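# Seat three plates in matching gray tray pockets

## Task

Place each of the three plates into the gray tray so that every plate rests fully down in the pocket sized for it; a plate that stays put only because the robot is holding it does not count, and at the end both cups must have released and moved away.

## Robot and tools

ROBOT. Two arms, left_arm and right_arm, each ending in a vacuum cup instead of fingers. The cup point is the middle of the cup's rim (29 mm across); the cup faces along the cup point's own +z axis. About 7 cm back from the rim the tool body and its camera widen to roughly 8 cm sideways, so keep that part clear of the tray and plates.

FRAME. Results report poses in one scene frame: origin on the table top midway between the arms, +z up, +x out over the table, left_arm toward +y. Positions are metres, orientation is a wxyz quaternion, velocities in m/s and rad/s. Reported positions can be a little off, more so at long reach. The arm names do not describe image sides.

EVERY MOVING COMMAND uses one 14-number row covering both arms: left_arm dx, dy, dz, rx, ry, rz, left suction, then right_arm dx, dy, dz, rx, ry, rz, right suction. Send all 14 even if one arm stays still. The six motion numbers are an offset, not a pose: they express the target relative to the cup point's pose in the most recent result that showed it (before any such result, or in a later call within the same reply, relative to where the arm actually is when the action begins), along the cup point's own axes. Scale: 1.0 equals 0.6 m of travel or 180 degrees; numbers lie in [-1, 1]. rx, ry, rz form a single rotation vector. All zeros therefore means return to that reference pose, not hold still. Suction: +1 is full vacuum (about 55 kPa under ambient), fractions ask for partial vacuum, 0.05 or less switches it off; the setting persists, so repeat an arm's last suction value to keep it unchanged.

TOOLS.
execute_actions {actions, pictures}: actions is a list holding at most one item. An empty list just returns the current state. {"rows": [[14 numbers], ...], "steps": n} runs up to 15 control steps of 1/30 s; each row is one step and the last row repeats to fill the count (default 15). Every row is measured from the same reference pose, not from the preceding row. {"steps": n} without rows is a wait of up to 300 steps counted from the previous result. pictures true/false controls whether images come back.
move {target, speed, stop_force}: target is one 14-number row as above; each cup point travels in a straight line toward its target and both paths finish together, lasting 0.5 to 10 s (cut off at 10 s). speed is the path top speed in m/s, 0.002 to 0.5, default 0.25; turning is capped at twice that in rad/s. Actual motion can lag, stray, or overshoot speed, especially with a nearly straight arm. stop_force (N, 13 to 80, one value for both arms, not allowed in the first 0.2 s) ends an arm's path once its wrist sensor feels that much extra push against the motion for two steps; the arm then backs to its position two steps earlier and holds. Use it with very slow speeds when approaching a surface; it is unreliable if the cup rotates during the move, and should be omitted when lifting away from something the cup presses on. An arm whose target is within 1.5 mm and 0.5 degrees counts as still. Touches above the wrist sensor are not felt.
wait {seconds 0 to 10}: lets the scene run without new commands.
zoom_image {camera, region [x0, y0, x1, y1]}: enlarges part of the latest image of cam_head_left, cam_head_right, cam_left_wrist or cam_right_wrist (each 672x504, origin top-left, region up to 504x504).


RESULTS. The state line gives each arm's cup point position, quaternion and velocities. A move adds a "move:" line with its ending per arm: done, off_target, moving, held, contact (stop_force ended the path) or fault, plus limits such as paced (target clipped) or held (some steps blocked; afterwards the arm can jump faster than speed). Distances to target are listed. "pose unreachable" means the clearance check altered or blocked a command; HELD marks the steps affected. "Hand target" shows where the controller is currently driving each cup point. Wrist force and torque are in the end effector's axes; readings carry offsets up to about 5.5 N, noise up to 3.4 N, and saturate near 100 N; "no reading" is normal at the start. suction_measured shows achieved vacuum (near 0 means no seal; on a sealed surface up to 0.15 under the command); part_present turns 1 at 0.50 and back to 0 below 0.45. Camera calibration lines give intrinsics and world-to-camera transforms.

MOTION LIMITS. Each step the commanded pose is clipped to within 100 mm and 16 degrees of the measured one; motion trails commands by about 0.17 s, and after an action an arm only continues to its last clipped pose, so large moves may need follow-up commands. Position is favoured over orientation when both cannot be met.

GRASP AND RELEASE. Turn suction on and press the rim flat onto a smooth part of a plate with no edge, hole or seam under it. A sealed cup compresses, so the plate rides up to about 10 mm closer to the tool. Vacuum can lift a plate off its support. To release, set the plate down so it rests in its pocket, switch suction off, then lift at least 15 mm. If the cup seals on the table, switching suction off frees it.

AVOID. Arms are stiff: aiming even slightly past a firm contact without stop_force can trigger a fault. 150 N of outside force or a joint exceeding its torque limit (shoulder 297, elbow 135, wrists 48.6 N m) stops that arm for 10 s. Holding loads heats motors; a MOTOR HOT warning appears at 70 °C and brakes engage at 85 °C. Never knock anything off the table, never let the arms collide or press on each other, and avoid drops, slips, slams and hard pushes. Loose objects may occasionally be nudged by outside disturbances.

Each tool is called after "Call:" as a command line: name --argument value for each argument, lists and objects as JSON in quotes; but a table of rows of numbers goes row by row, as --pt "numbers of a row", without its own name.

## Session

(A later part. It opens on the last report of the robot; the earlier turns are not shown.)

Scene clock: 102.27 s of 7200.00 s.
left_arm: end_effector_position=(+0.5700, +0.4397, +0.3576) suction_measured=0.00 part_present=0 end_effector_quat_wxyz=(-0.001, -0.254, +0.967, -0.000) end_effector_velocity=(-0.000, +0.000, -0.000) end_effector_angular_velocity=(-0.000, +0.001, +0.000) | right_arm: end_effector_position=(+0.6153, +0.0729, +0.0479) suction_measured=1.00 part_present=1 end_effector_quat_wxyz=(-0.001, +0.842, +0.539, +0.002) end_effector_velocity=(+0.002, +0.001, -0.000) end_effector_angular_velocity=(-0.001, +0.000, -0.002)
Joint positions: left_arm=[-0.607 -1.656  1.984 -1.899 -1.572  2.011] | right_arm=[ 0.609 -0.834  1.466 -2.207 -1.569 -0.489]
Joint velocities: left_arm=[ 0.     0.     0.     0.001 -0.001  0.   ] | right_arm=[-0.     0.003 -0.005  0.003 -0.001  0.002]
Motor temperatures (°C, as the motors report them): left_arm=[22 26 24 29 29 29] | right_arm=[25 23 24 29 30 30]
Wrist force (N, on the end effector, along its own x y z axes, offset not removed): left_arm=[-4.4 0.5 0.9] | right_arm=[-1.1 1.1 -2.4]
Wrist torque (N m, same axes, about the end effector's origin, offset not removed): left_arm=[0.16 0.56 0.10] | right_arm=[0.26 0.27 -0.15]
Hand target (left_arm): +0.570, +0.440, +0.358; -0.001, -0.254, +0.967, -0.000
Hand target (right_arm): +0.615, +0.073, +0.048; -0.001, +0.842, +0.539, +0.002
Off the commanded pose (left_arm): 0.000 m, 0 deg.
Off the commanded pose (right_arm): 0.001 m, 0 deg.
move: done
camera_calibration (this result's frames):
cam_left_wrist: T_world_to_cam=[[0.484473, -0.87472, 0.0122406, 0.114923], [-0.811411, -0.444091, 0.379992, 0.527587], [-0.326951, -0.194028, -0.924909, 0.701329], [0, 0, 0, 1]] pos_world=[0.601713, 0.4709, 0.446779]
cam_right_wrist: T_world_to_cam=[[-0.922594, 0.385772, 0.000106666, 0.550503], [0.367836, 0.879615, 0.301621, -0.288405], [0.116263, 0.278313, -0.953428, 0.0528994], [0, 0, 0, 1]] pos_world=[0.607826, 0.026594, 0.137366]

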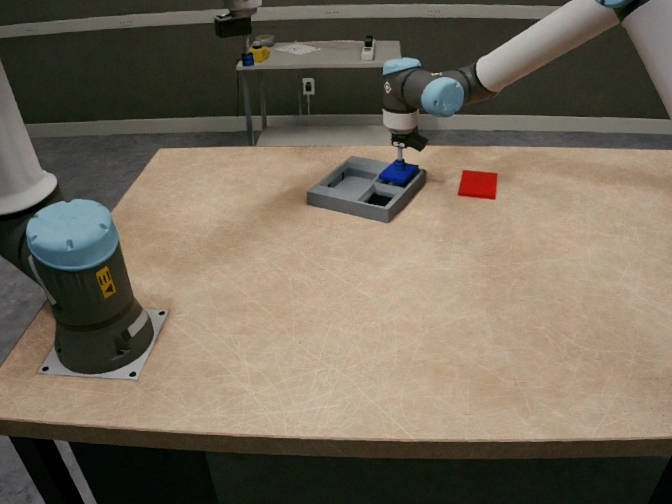

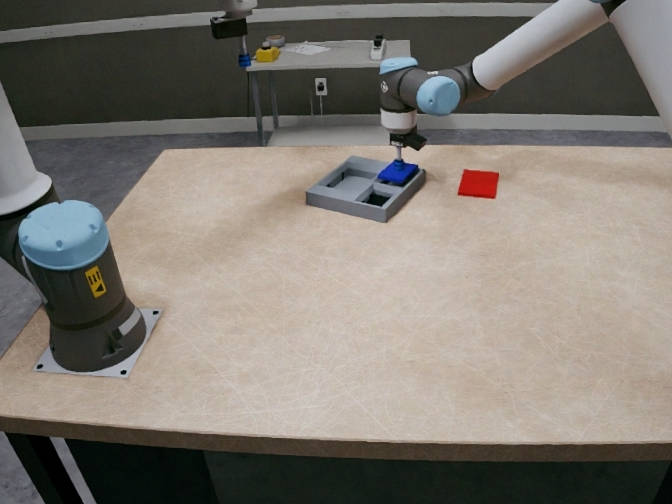

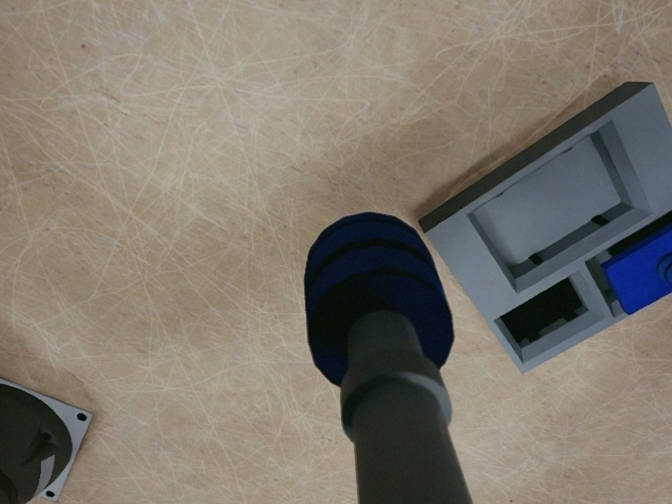

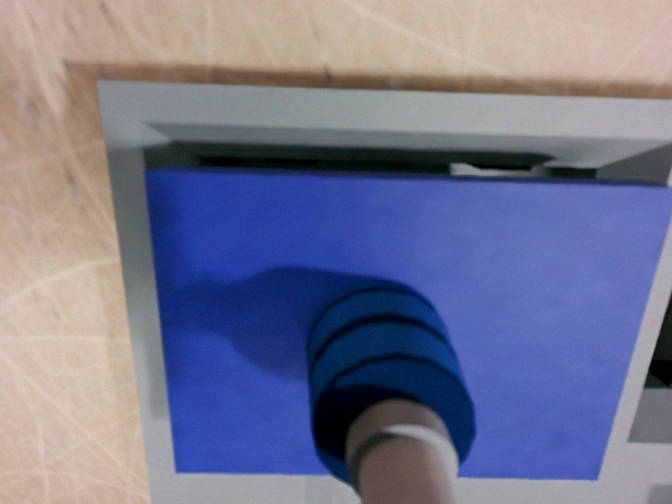

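Call:
move --target '[0,0,0,0,0,0,0,0,-0.003,0.022,0,0,0,1]' --speed 0.015 --stop_force 13

Scene clock: 105.43 s of 7200.00 s.
left_arm: end_effector_position=(+0.5700, +0.4397, +0.3576) suction_measured=0.00 part_present=0 end_effector_quat_wxyz=(-0.001, -0.254, +0.967, -0.000) end_effector_velocity=(+0.000, +0.000, -0.001) end_effector_angular_velocity=(+0.000, +0.000, +0.000) | right_arm: end_effector_position=(+0.6137, +0.0736, +0.0350) suction_measured=0.96 part_present=1 end_effector_quat_wxyz=(-0.001, +0.842, +0.539, +0.002) end_effector_velocity=(+0.000, +0.001, -0.002) end_effector_angular_velocity=(+0.001, -0.002, -0.000)
Joint positions: left_arm=[-0.607 -1.656  1.984 -1.899 -1.572  2.011] | right_arm=[ 0.611 -0.822  1.471 -2.224 -1.569 -0.488]
Joint velocities: left_arm=[ 0.     0.001  0.    -0.001 -0.    -0.   ] | right_arm=[ 0.     0.002 -0.    -0.004 -0.     0.   ]
Motor temperatures (°C, as the motors report them): left_arm=[22 26 24 29 29 29] | right_arm=[25 23 24 29 30 30]
Wrist force (N, on the end effector, along its own x y z axes, offset not removed): left_arm=[-4.0 0.2 1.1] | right_arm=[-0.6 1.1 2.7]
Wrist torque (N m, same axes, about the end effector's origin, offset not removed): left_arm=[-0.01 0.46 -0.03] | right_arm=[0.12 0.19 -0.13]
Hand target (left_arm): +0.570, +0.440, +0.358; -0.001, -0.254, +0.967, -0.000
Hand target (right_arm): +0.614, +0.074, +0.035; -0.001, +0.842, +0.539, +0.002
Off the commanded pose (left_arm): 0.000 m, 0 deg.
Off the commanded pose (right_arm): 0.000 m, 0 deg.
move: done
camera_calibration (this result's frames):
cam_left_wrist: T_world_to_cam=[[0.484473, -0.87472, 0.0122403, 0.114923], [-0.811411, -0.444091, 0.379992, 0.527587], [-0.326951, -0.194028, -0.924909, 0.701329], [0, 0, 0, 1]] pos_world=[0.601713, 0.4709, 0.446779]
cam_right_wrist: T_world_to_cam=[[-0.922594, 0.385773, 0.0000936489, 0.548753], [0.367835, 0.879622, 0.301598, -0.284578], [0.116266, 0.278287, -0.953435, 0.0405247], [0, 0, 0, 1]] pos_world=[0.606242, 0.0273502, 0.124415]

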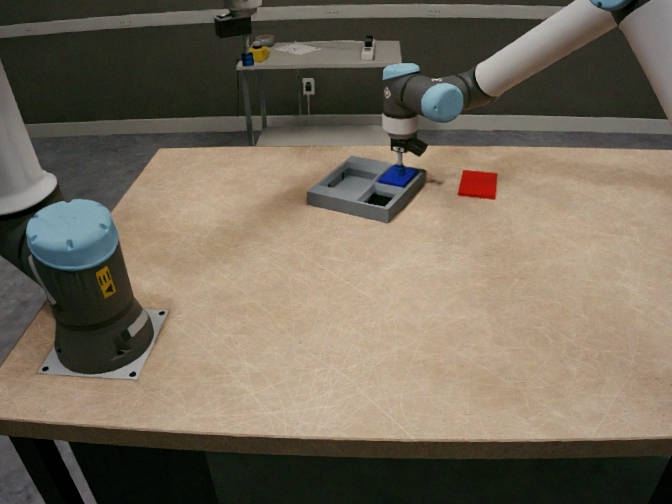

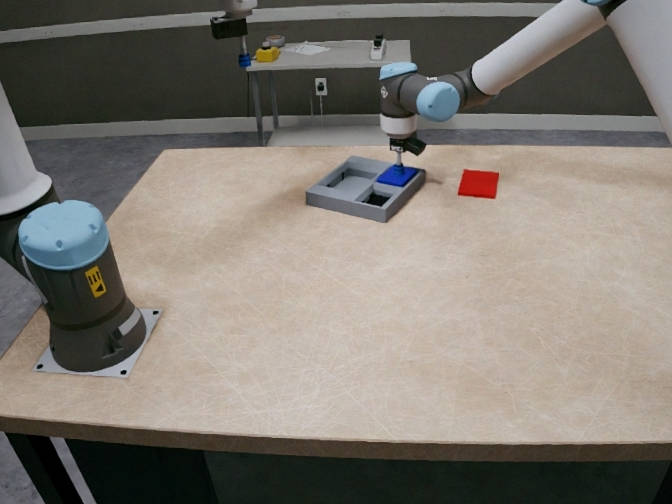

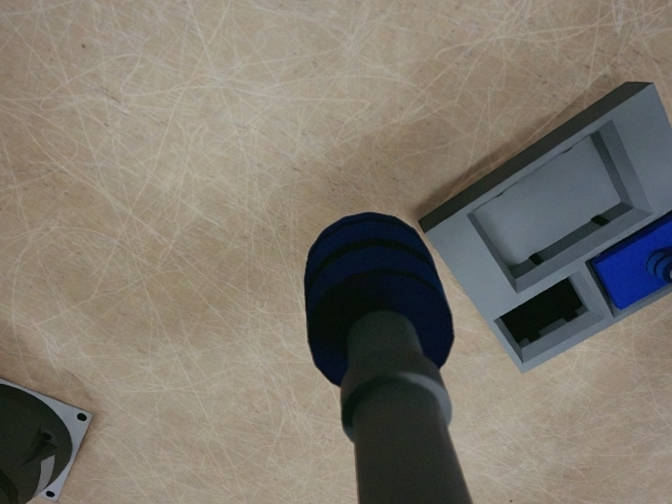

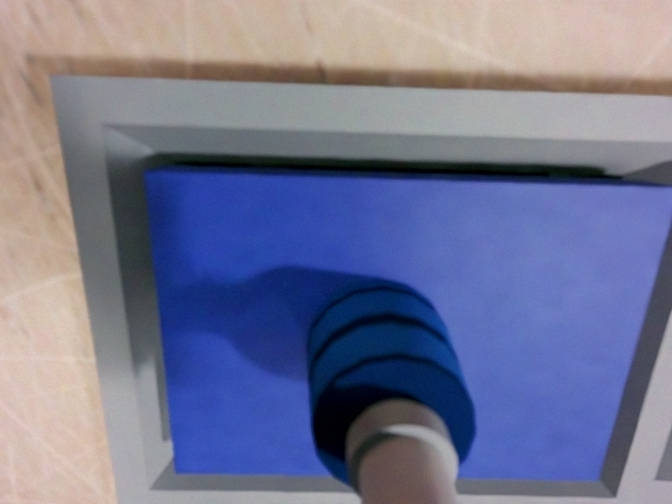

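Call:
move --target '[0,0,0,0,0,0,0,0,0,0.056,0,0,0,1]' --speed 0.007 --stop_force 20

Scene clock: 112.23 s of 7200.00 s.
left_arm: end_effector_position=(+0.5700, +0.4397, +0.3576) suction_measured=0.00 part_present=0 end_effector_quat_wxyz=(-0.001, -0.254, +0.967, -0.000) end_effector_velocity=(+0.001, -0.000, +0.001) end_effector_angular_velocity=(-0.002, -0.003, +0.000) | right_arm: end_effector_position=(+0.6138, +0.0737, +0.0049) suction_measured=0.98 part_present=1 end_effector_quat_wxyz=(-0.001, +0.842, +0.539, +0.002) end_effector_velocity=(-0.001, -0.001, +0.001) end_effector_angular_velocity=(-0.002, +0.002, +0.001)
Joint positions: left_arm=[-0.607 -1.656  1.984 -1.899 -1.572  2.011] | right_arm=[ 0.611 -0.791  1.479 -2.263 -1.569 -0.488]
Joint velocities: left_arm=[ 0.001 -0.001 -0.    -0.003 -0.     0.   ] | right_arm=[ 0.    -0.001  0.     0.004 -0.    -0.001]
Motor temperatures (°C, as the motors report them): left_arm=[22 26 24 29 29 29] | right_arm=[25 23 24 29 30 30]
Wrist force (N, on the end effector, along its own x y z axes, offset not removed): left_arm=[-2.9 -2.3 -1.4] | right_arm=[-8.4 -3.9 -29.7]
Wrist torque (N m, same axes, about the end effector's origin, offset not removed): left_arm=[-0.28 0.19 -0.06] | right_arm=[-0.03 0.57 -0.19]
Hand target (left_arm): +0.570, +0.440, +0.358; -0.001, -0.254, +0.967, -0.000
Hand target (right_arm): +0.614, +0.074, +0.005; -0.001, +0.842, +0.539, +0.002
Off the commanded pose (left_arm): 0.000 m, 0 deg.
Off the commanded pose (right_arm): 0.004 m, 0 deg.
move: contact (right_arm)
camera_calibration (this result's frames):
cam_left_wrist: T_world_to_cam=[[0.484473, -0.87472, 0.0122402, 0.114923], [-0.811411, -0.444092, 0.379992, 0.527587], [-0.326951, -0.194028, -0.924909, 0.701329], [0, 0, 0, 1]] pos_world=[0.601713, 0.4709, 0.446779]
cam_right_wrist: T_world_to_cam=[[-0.922603, 0.385751, -0.0000300947, 0.548795], [0.36775, 0.879572, 0.301849, -0.275584], [0.116465, 0.278476, -0.953356, 0.0117112], [0, 0, 0, 1]] pos_world=[0.606302, 0.0274359, 0.0943661]

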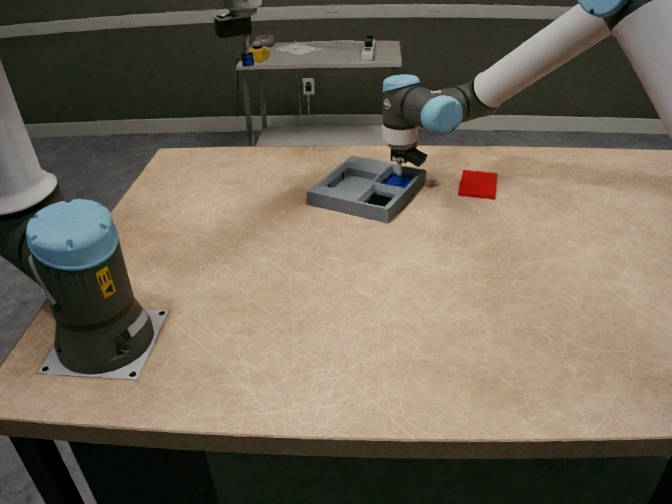

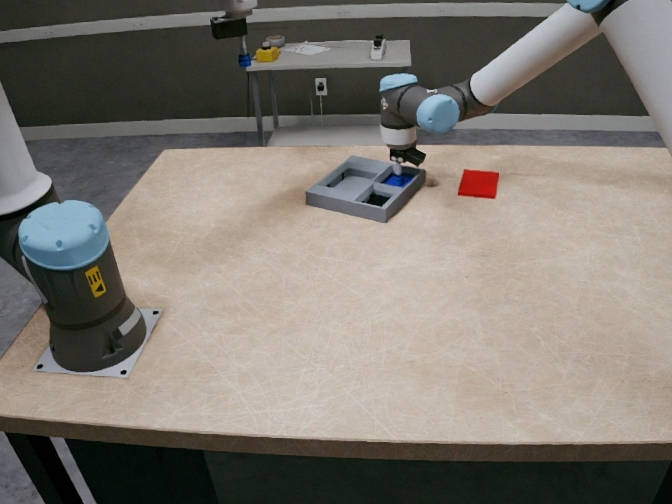

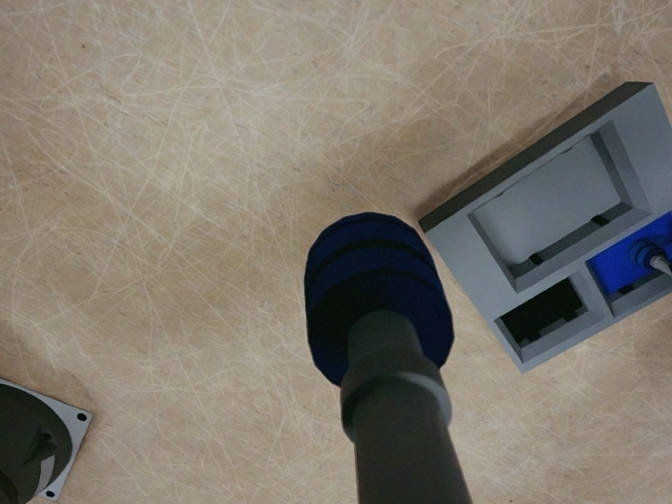

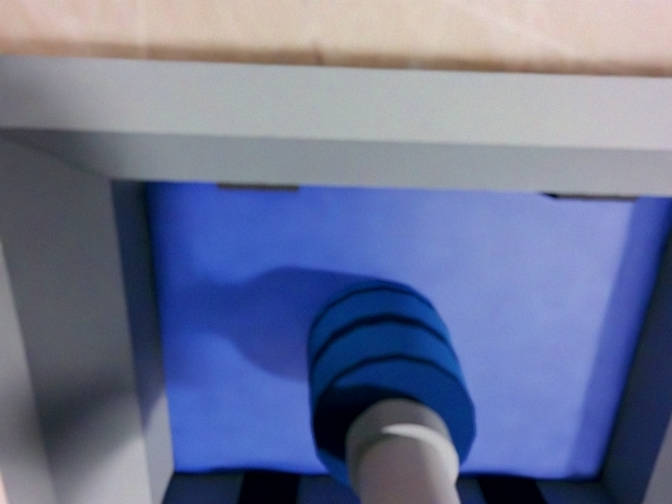

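Call:
execute_actions --actions '[{"rows":[[0,0,0,0,0,0,0,0,0,-0.003,0,0,0,0]],"steps":10}]' --pictures false

Call:
move --target '[0,0,0,0,0,0,0,0,0,-0.09,0,0,0,0]' --speed 0.12

Call:
move --target '[0,0,0,0,0,0,0,-0.318,0.1775,0,0,0,-0.07,0]'

Scene clock: 118.77 s of 7200.00 s.
left_arm: end_effector_position=(+0.5700, +0.4397, +0.3576) suction_measured=0.00 part_present=0 end_effector_quat_wxyz=(-0.001, -0.254, +0.967, -0.000) end_effector_velocity=(+0.000, +0.000, +0.001) end_effector_angular_velocity=(-0.000, -0.002, +0.000) | right_arm: end_effector_position=(+0.6138, +0.0737, +0.0065) suction_measured=0.00 part_present=0 end_effector_quat_wxyz=(-0.001, +0.842, +0.539, +0.002) end_effector_velocity=(+0.000, +0.001, +0.002) end_effector_angular_velocity=(+0.001, -0.000, -0.000)
Joint positions: left_arm=[-0.607 -1.656  1.984 -1.899 -1.572  2.011] | right_arm=[ 0.611 -0.793  1.478 -2.261 -1.569 -0.488]
Joint velocities: left_arm=[ 0.    -0.001 -0.    -0.001  0.001 -0.   ] | right_arm=[ 0.    -0.001 -0.002  0.002  0.001  0.   ]
Motor temperatures (°C, as the motors report them): left_arm=[22 26 24 29 29 29] | right_arm=[25 23 24 29 30 30]
Wrist force (N, on the end effector, along its own x y z axes, offset not removed): left_arm=[-4.8 -1.9 4.6] | right_arm=[-1.9 0.5 -9.4]
Wrist torque (N m, same axes, about the end effector's origin, offset not removed): left_arm=[-0.19 0.37 -0.08] | right_arm=[0.09 0.46 -0.17]
Hand target (left_arm): +0.570, +0.440, +0.358; -0.001, -0.254, +0.967, -0.000
Hand target (right_arm): +0.614, +0.074, +0.007; -0.001, +0.842, +0.539, +0.002
Off the commanded pose (left_arm): 0.000 m, 0 deg.
Off the commanded pose (right_arm): 0.000 m, 0 deg.
Steps of this call (steps 1 to 186: nothing new was sent; steps 187 to 196: all 10 steps of this action). Readings (end_effector_position | what the end effector reports):
187: left_arm (+0.5700, +0.4397, +0.3576) | right_arm (+0.6137, +0.0737, +0.0052) | left_arm suction_measured=0.00 part_present=0 | right_arm suction_measured=0.56 part_present=1
188: left_arm (+0.5700, +0.4397, +0.3576) | right_arm (+0.6138, +0.0738, +0.0055) | left_arm suction_measured=0.00 part_present=0 | right_arm suction_measured=0.00 part_present=0
190: left_arm (+0.5700, +0.4397, +0.3576) | right_arm (+0.6138, +0.0737, +0.0059) | left_arm suction_measured=0.00 part_present=0 | right_arm suction_measured=0.00 part_present=0
194: left_arm (+0.5700, +0.4397, +0.3576) | right_arm (+0.6138, +0.0737, +0.0064) | left_arm suction_measured=0.00 part_present=0 | right_arm suction_measured=0.00 part_present=0
196: the state above

Scene clock: 119.93 s of 7200.00 s.
left_arm: end_effector_position=(+0.5700, +0.4397, +0.3576) suction_measured=0.00 part_present=0 end_effector_quat_wxyz=(-0.001, -0.254, +0.967, -0.000) end_effector_velocity=(-0.000, +0.000, -0.000) end_effector_angular_velocity=(+0.001, +0.001, +0.000) | right_arm: end_effector_position=(+0.6137, +0.0737, +0.0604) suction_measured=0.00 part_present=0 end_effector_quat_wxyz=(-0.001, +0.842, +0.539, +0.002) end_effector_velocity=(-0.000, -0.001, +0.002) end_effector_angular_velocity=(-0.002, +0.000, -0.000)
Joint positions: left_arm=[-0.607 -1.656  1.984 -1.899 -1.572  2.011] | right_arm=[ 0.611 -0.846  1.463 -2.191 -1.569 -0.488]
Joint velocities: left_arm=[0.    0.    0.    0.001 0.    0.   ] | right_arm=[-0.    -0.002 -0.     0.003 -0.001  0.   ]
Motor temperatures (°C, as the motors report them): left_arm=[22 26 24 29 29 29] | right_arm=[25 23 24 29 30 30]
Wrist force (N, on the end effector, along its own x y z axes, offset not removed): left_arm=[-1.4 -2.2 -0.8] | right_arm=[-1.5 0.2 -0.2]
Wrist torque (N m, same axes, about the end effector's origin, offset not removed): left_arm=[-0.27 -0.02 -0.07] | right_arm=[0.11 0.47 -0.22]
Hand target (left_arm): +0.570, +0.440, +0.358; -0.001, -0.254, +0.967, -0.000
Hand target (right_arm): +0.614, +0.074, +0.061; -0.001, +0.842, +0.539, +0.002
Off the commanded pose (left_arm): 0.000 m, 0 deg.
Off the commanded pose (right_arm): 0.000 m, 0 deg.
move: done
camera_calibration (this result's frames):
cam_left_wrist: T_world_to_cam=[[0.484473, -0.87472, 0.0122403, 0.114923], [-0.811411, -0.444091, 0.379992, 0.527587], [-0.326951, -0.194028, -0.924909, 0.701329], [0, 0, 0, 1]] pos_world=[0.601713, 0.4709, 0.446779]
cam_right_wrist: T_world_to_cam=[[-0.922603, 0.385751, -0.0000145137, 0.54874], [0.367757, 0.879578, 0.301823, -0.292246], [0.116441, 0.278458, -0.953364, 0.0646681], [0, 0, 0, 1]] pos_world=[0.606214, 0.0273687, 0.149867]

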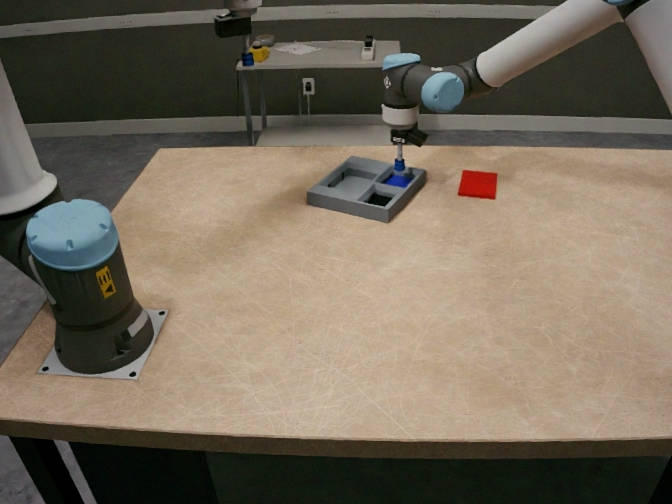

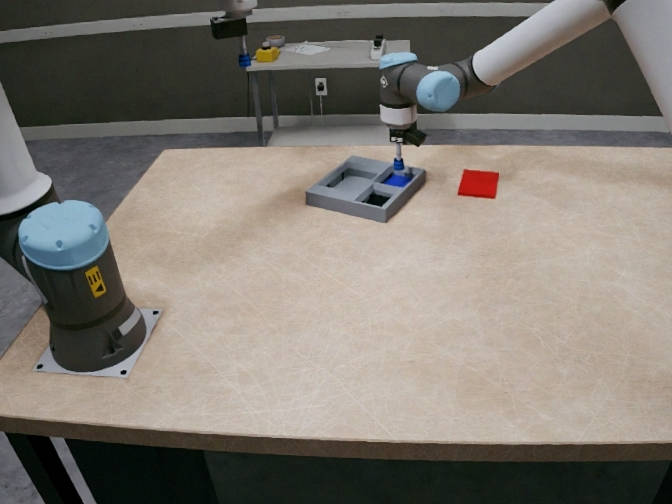

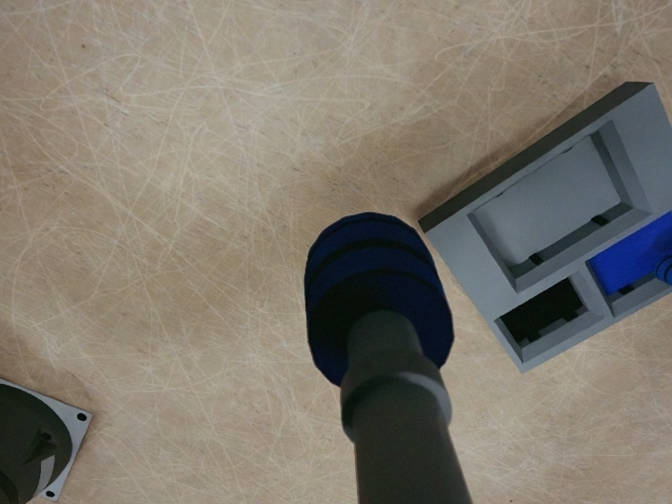

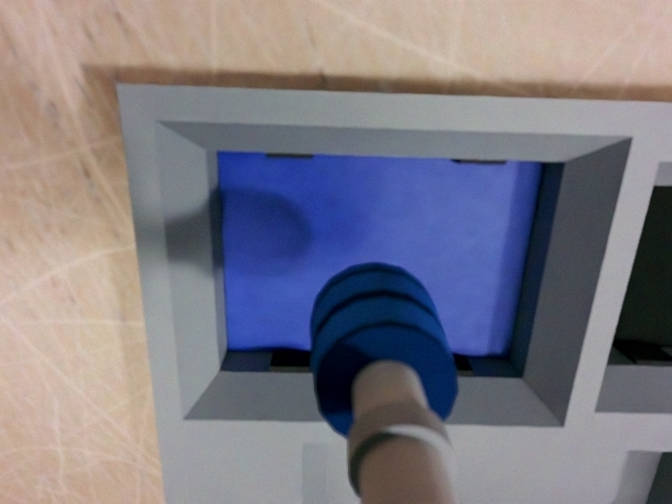

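Scene clock: 121.47 s of 7200.00 s.
left_arm: end_effector_position=(+0.5700, +0.4397, +0.3576) suction_measured=0.00 part_present=0 end_effector_quat_wxyz=(-0.001, -0.254, +0.967, -0.000) end_effector_velocity=(+0.000, -0.000, +0.001) end_effector_angular_velocity=(-0.001, -0.002, -0.000) | right_arm: end_effector_position=(+0.6305, -0.1441, +0.0602) suction_measured=0.00 part_present=0 end_effector_quat_wxyz=(-0.000, +0.778, +0.628, +0.002) end_effector_velocity=(+0.001, -0.001, +0.001) end_effector_angular_velocity=(+0.001, -0.001, +0.003)
Joint positions: left_arm=[-0.607 -1.656  1.984 -1.899 -1.572  2.011] | right_arm=[ 0.4   -1.018  1.778 -2.334 -1.569 -0.918]
Joint velocities: left_arm=[-0.    -0.001 -0.    -0.002  0.     0.   ] | right_arm=[-0.002 -0.002  0.001 -0.001  0.001 -0.005]
Motor temperatures (°C, as the motors report them): left_arm=[22 26 24 29 29 29] | right_arm=[25 23 24 29 30 30]
Wrist force (N, on the end effector, along its own x y z axes, offset not removed): left_arm=[-3.6 0.7 2.5] | right_arm=[-1.2 0.6 -0.2]
Wrist torque (N m, same axes, about the end effector's origin, offset not removed): left_arm=[0.06 0.36 -0.04] | right_arm=[0.16 0.23 -0.18]
Hand target (left_arm): +0.570, +0.440, +0.358; -0.001, -0.254, +0.967, -0.000
Hand target (right_arm): +0.631, -0.144, +0.060; -0.000, +0.778, +0.628, +0.002
Off the commanded pose (left_arm): 0.000 m, 0 deg.
Off the commanded pose (right_arm): 0.001 m, 0 deg.
move: done
camera_calibration (this result's frames):
cam_left_wrist: T_world_to_cam=[[0.484473, -0.87472, 0.0122402, 0.114923], [-0.811411, -0.444092, 0.379992, 0.527587], [-0.326951, -0.194028, -0.924909, 0.701329], [0, 0, 0, 1]] pos_world=[0.601713, 0.4709, 0.446779]
cam_right_wrist: T_world_to_cam=[[-0.984491, 0.175426, -0.00162143, 0.657059], [0.166797, 0.93885, 0.301232, 0.0285103], [0.054366, 0.296289, -0.95355, 0.16484], [0, 0, 0, 1]] pos_world=[0.633152, -0.190872, 0.149661]

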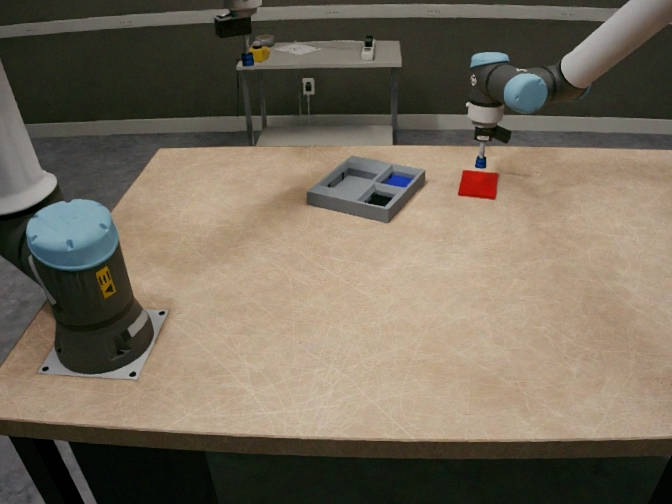

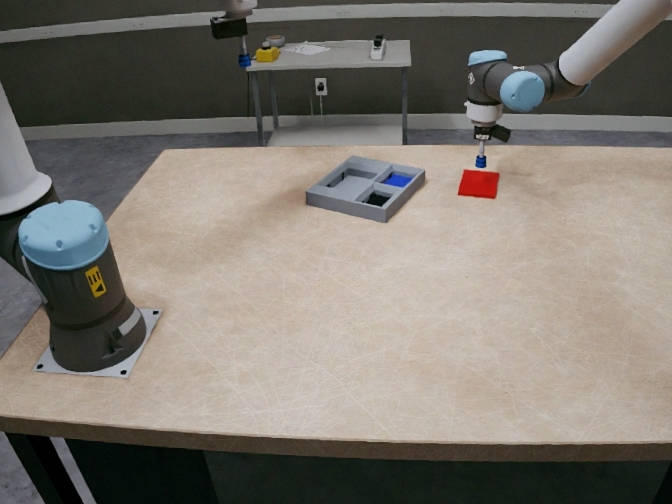

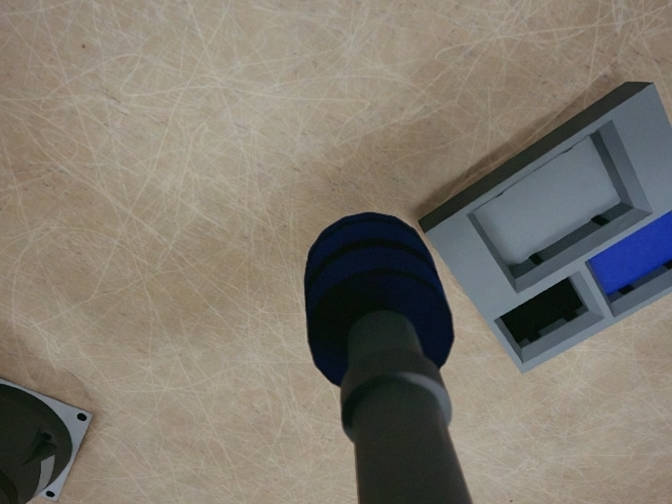

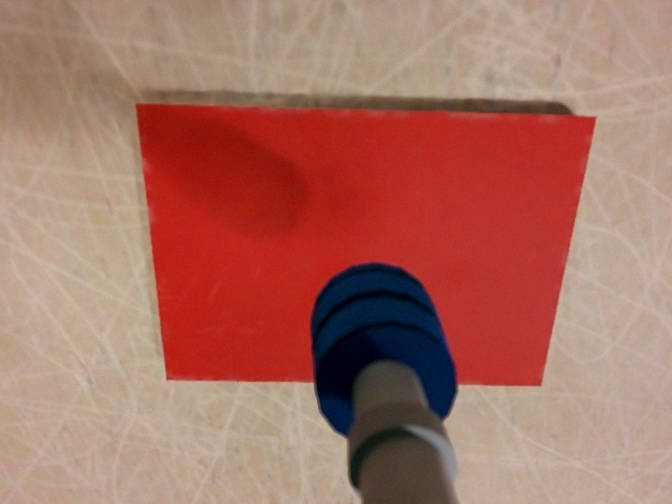

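Call:
move --target '[0,0,0,0,0,0,0,-0.003,0.014,0.07,0,0,-0.0015,1]' --speed 0.08

Call:
move --target '[0,0,0,0,0,0,0,0,0,0.026,0,0,0,1]' --speed 0.01 --stop_force 13

Call:
move --target '[0,0,0,0,0,0,0,0,0,-0.1,0,0,0,1]' --speed 0.12

Scene clock: 128.33 s of 7200.00 s.
left_arm: end_effector_position=(+0.5700, +0.4397, +0.3576) suction_measured=0.00 part_present=0 end_effector_quat_wxyz=(-0.001, -0.254, +0.967, -0.000) end_effector_velocity=(+0.000, +0.000, +0.000) end_effector_angular_velocity=(-0.000, -0.002, +0.001) | right_arm: end_effector_position=(+0.6383, -0.1476, +0.0184) suction_measured=0.00 part_present=0 end_effector_quat_wxyz=(-0.000, +0.776, +0.630, +0.002) end_effector_velocity=(+0.001, -0.000, -0.002) end_effector_angular_velocity=(+0.000, -0.000, +0.001)
Joint positions: left_arm=[-0.607 -1.656  1.984 -1.899 -1.572  2.011] | right_arm=[ 0.392 -0.964  1.782 -2.392 -1.569 -0.93 ]
Joint velocities: left_arm=[ 0.001 -0.    -0.    -0.001  0.001 -0.   ] | right_arm=[-0.     0.003 -0.001 -0.003 -0.    -0.001]
Motor temperatures (°C, as the motors report them): left_arm=[22 26 24 29 29 29] | right_arm=[25 23 24 29 30 30]
Wrist force (N, on the end effector, along its own x y z axes, offset not removed): left_arm=[0.8 -0.7 -0.8] | right_arm=[-1.3 -1.0 -0.1]
Wrist torque (N m, same axes, about the end effector's origin, offset not removed): left_arm=[-0.07 -0.15 -0.07] | right_arm=[-0.04 0.22 -0.15]
Hand target (left_arm): +0.570, +0.440, +0.358; -0.001, -0.254, +0.967, -0.000
Hand target (right_arm): +0.638, -0.148, +0.018; -0.000, +0.776, +0.630, +0.002
Off the commanded pose (left_arm): 0.000 m, 0 deg.
Off the commanded pose (right_arm): 0.000 m, 0 deg.
After step 90, 2.87 s passed at rest.
move: done
camera_calibration (this result's frames):
cam_left_wrist: T_world_to_cam=[[0.484473, -0.874721, 0.0122402, 0.114923], [-0.811411, -0.444091, 0.379992, 0.527587], [-0.326951, -0.194028, -0.924909, 0.701329], [0, 0, 0, 1]] pos_world=[0.601713, 0.4709, 0.446779]
cam_right_wrist: T_world_to_cam=[[-0.985303, 0.17081, -0.00158426, 0.665117], [0.162408, 0.939627, 0.301207, 0.0460069], [0.0529378, 0.296523, -0.953558, 0.126543], [0, 0, 0, 1]] pos_world=[0.64117, -0.194361, 0.107863]

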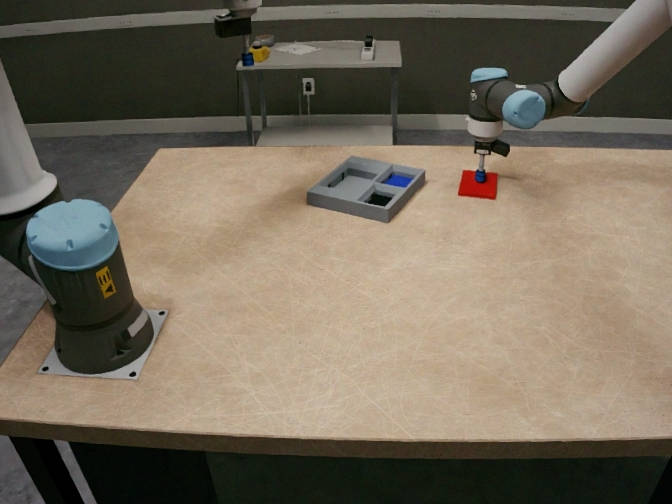

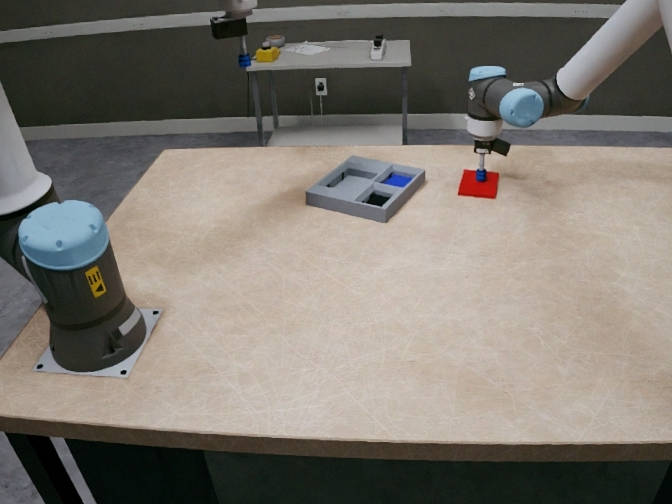

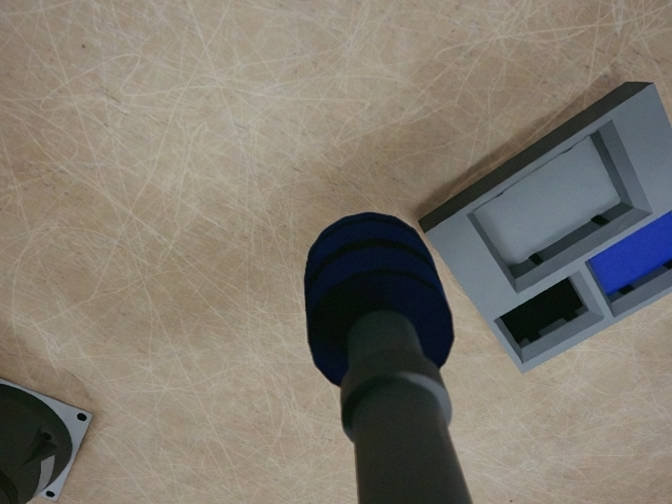

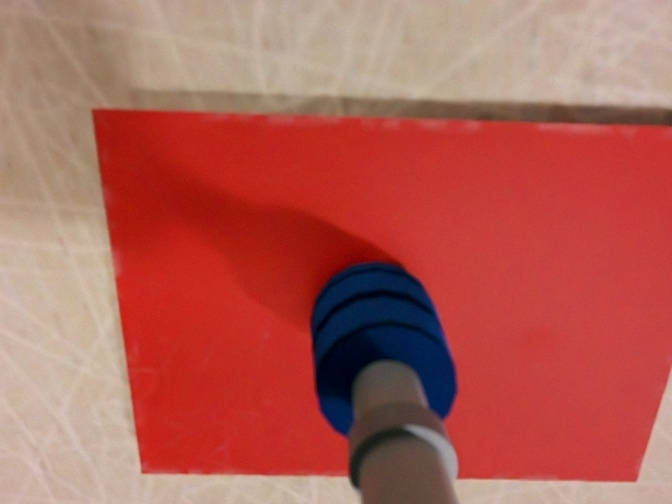

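Scene clock: 130.10 s of 7200.00 s.
left_arm: end_effector_position=(+0.5700, +0.4397, +0.3576) suction_measured=0.00 part_present=0 end_effector_quat_wxyz=(-0.001, -0.254, +0.967, -0.000) end_effector_velocity=(-0.000, +0.000, -0.000) end_effector_angular_velocity=(+0.000, +0.001, +0.000) | right_arm: end_effector_position=(+0.6383, -0.1476, +0.0030) suction_measured=1.00 part_present=1 end_effector_quat_wxyz=(-0.000, +0.776, +0.630, +0.002) end_effector_velocity=(+0.001, +0.000, -0.002) end_effector_angular_velocity=(-0.000, -0.001, -0.000)
Joint positions: left_arm=[-0.607 -1.656  1.984 -1.899 -1.572  2.011] | right_arm=[ 0.392 -0.945  1.785 -2.415 -1.569 -0.93 ]
Joint velocities: left_arm=[ 0.    -0.     0.     0.001 -0.001 -0.   ] | right_arm=[-0.     0.003 -0.    -0.003 -0.001  0.   ]
Motor temperatures (°C, as the motors report them): left_arm=[22 26 24 29 29 29] | right_arm=[25 23 24 29 30 30]
Wrist force (N, on the end effector, along its own x y z axes, offset not removed): left_arm=[-2.5 -0.9 -1.5] | right_arm=[-2.8 0.7 1.8]
Wrist torque (N m, same axes, about the end effector's origin, offset not removed): left_arm=[0.07 0.17 -0.02] | right_arm=[0.23 0.51 -0.14]
Hand target (left_arm): +0.570, +0.440, +0.358; -0.001, -0.254, +0.967, -0.000
Hand target (right_arm): +0.638, -0.148, +0.003; -0.000, +0.776, +0.630, +0.002
Off the commanded pose (left_arm): 0.000 m, 0 deg.
Off the commanded pose (right_arm): 0.000 m, 0 deg.
move: done
camera_calibration (this result's frames):
cam_left_wrist: T_world_to_cam=[[0.484473, -0.87472, 0.0122404, 0.114923], [-0.811412, -0.444091, 0.379992, 0.527587], [-0.326951, -0.194028, -0.924909, 0.701329], [0, 0, 0, 1]] pos_world=[0.601713, 0.4709, 0.446779]
cam_right_wrist: T_world_to_cam=[[-0.985302, 0.170816, -0.00157994, 0.665122], [0.162415, 0.939626, 0.301204, 0.0506256], [0.0529351, 0.29652, -0.953558, 0.111886], [0, 0, 0, 1]] pos_world=[0.641201, -0.194359, 0.0924916]

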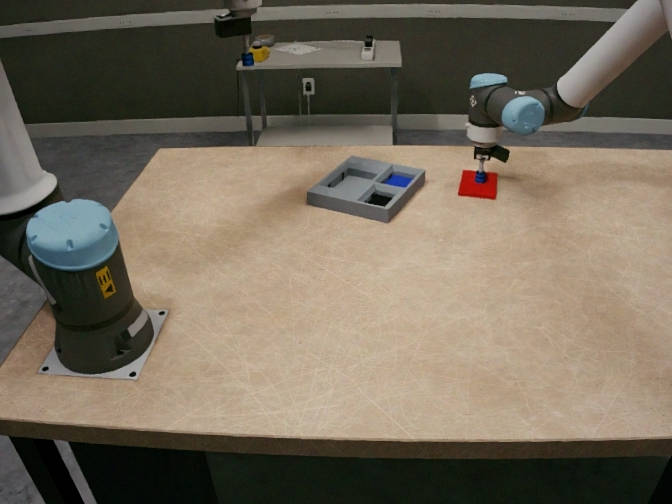

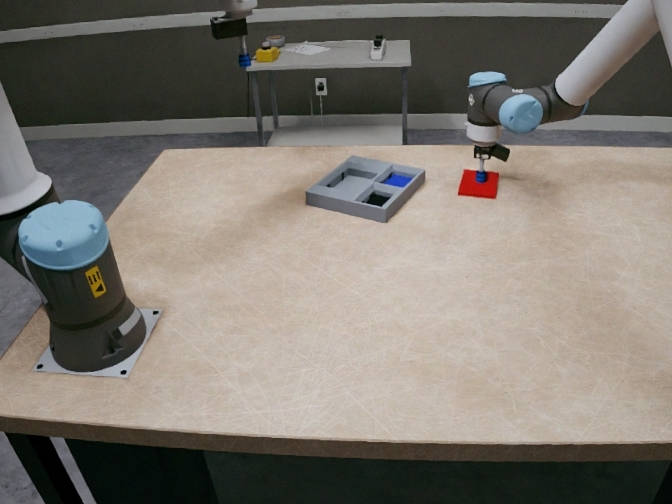

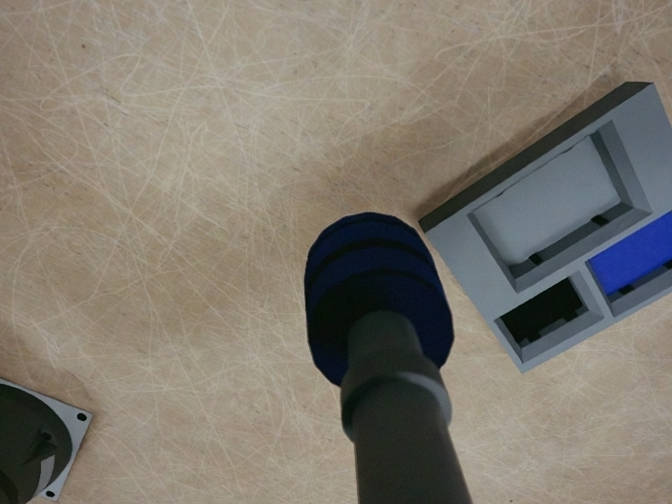

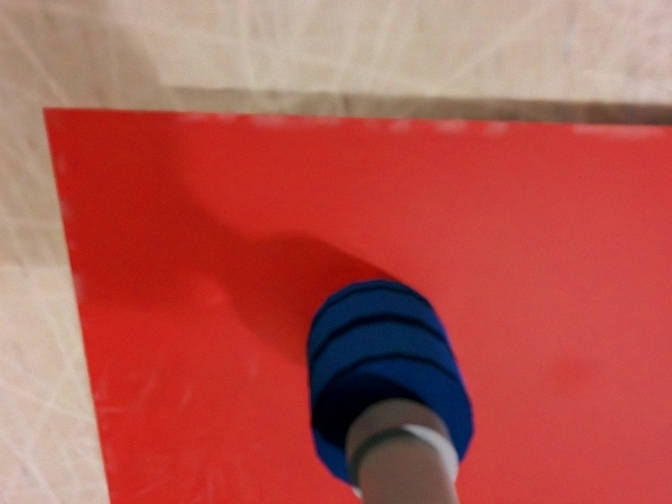

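Scene clock: 131.10 s of 7200.00 s.
left_arm: end_effector_position=(+0.5700, +0.4397, +0.3576) suction_measured=0.00 part_present=0 end_effector_quat_wxyz=(-0.001, -0.254, +0.967, -0.000) end_effector_velocity=(+0.000, +0.000, -0.000) end_effector_angular_velocity=(+0.002, -0.000, +0.001) | right_arm: end_effector_position=(+0.6382, -0.1477, +0.0627) suction_measured=0.98 part_present=1 end_effector_quat_wxyz=(-0.000, +0.776, +0.630, +0.002) end_effector_velocity=(-0.000, -0.000, +0.002) end_effector_angular_velocity=(+0.000, +0.000, -0.001)
Joint positions: left_arm=[-0.607 -1.656  1.984 -1.899 -1.572  2.011] | right_arm=[ 0.392 -1.016  1.768 -2.326 -1.569 -0.93 ]
Joint velocities: left_arm=[ 0.     0.    -0.     0.001  0.002 -0.   ] | right_arm=[ 0.    -0.003 -0.     0.003  0.     0.001]
Motor temperatures (°C, as the motors report them): left_arm=[22 26 24 29 29 29] | right_arm=[25 23 24 29 30 30]
Wrist force (N, on the end effector, along its own x y z axes, offset not removed): left_arm=[-1.8 0.7 0.5] | right_arm=[-1.7 -0.9 0.5]
Wrist torque (N m, same axes, about the end effector's origin, offset not removed): left_arm=[0.08 0.20 0.00] | right_arm=[-0.12 0.35 -0.23]
Hand target (left_arm): +0.570, +0.440, +0.358; -0.001, -0.254, +0.967, -0.000
Hand target (right_arm): +0.638, -0.148, +0.063; -0.000, +0.776, +0.630, +0.002
Off the commanded pose (left_arm): 0.000 m, 0 deg.
Off the commanded pose (right_arm): 0.000 m, 0 deg.
move: done
camera_calibration (this result's frames):
cam_left_wrist: T_world_to_cam=[[0.484473, -0.87472, 0.0122404, 0.114923], [-0.811411, -0.444091, 0.379992, 0.527587], [-0.326951, -0.194028, -0.924909, 0.701329], [0, 0, 0, 1]] pos_world=[0.601713, 0.4709, 0.446779]
cam_right_wrist: T_world_to_cam=[[-0.985295, 0.170857, -0.00158086, 0.66513], [0.162453, 0.939619, 0.301205, 0.0326591], [0.0529483, 0.296518, -0.953558, 0.168877], [0, 0, 0, 1]] pos_world=[0.641102, -0.194404, 0.152248]

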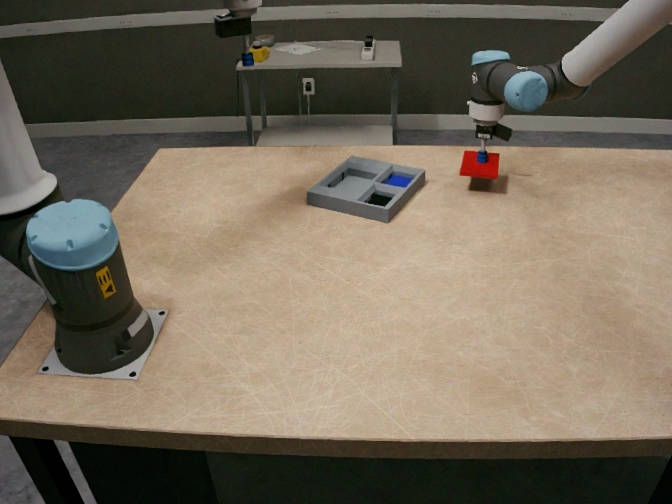

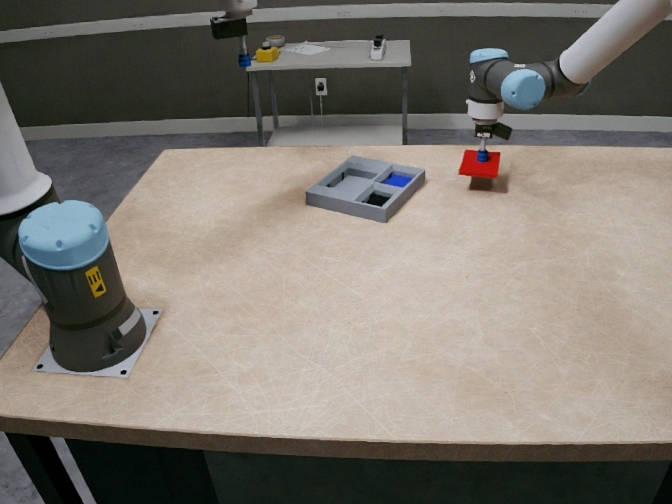

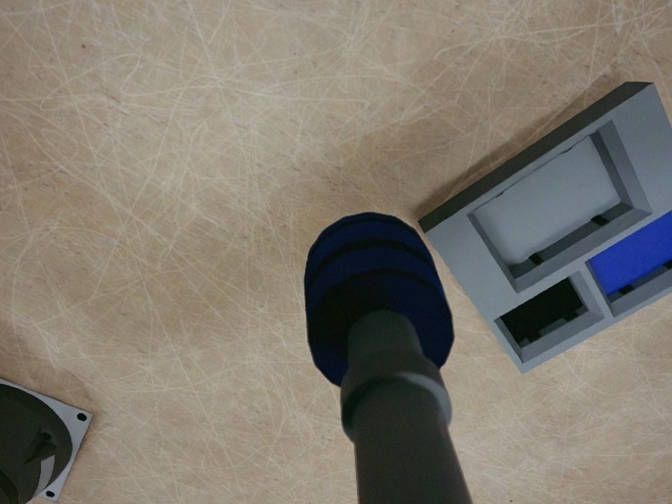

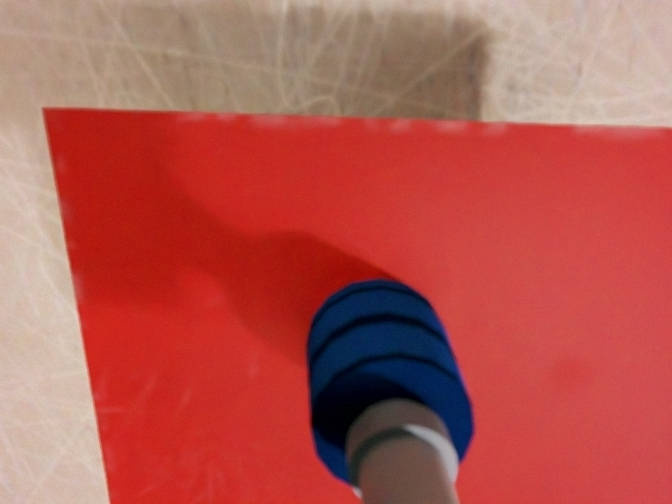

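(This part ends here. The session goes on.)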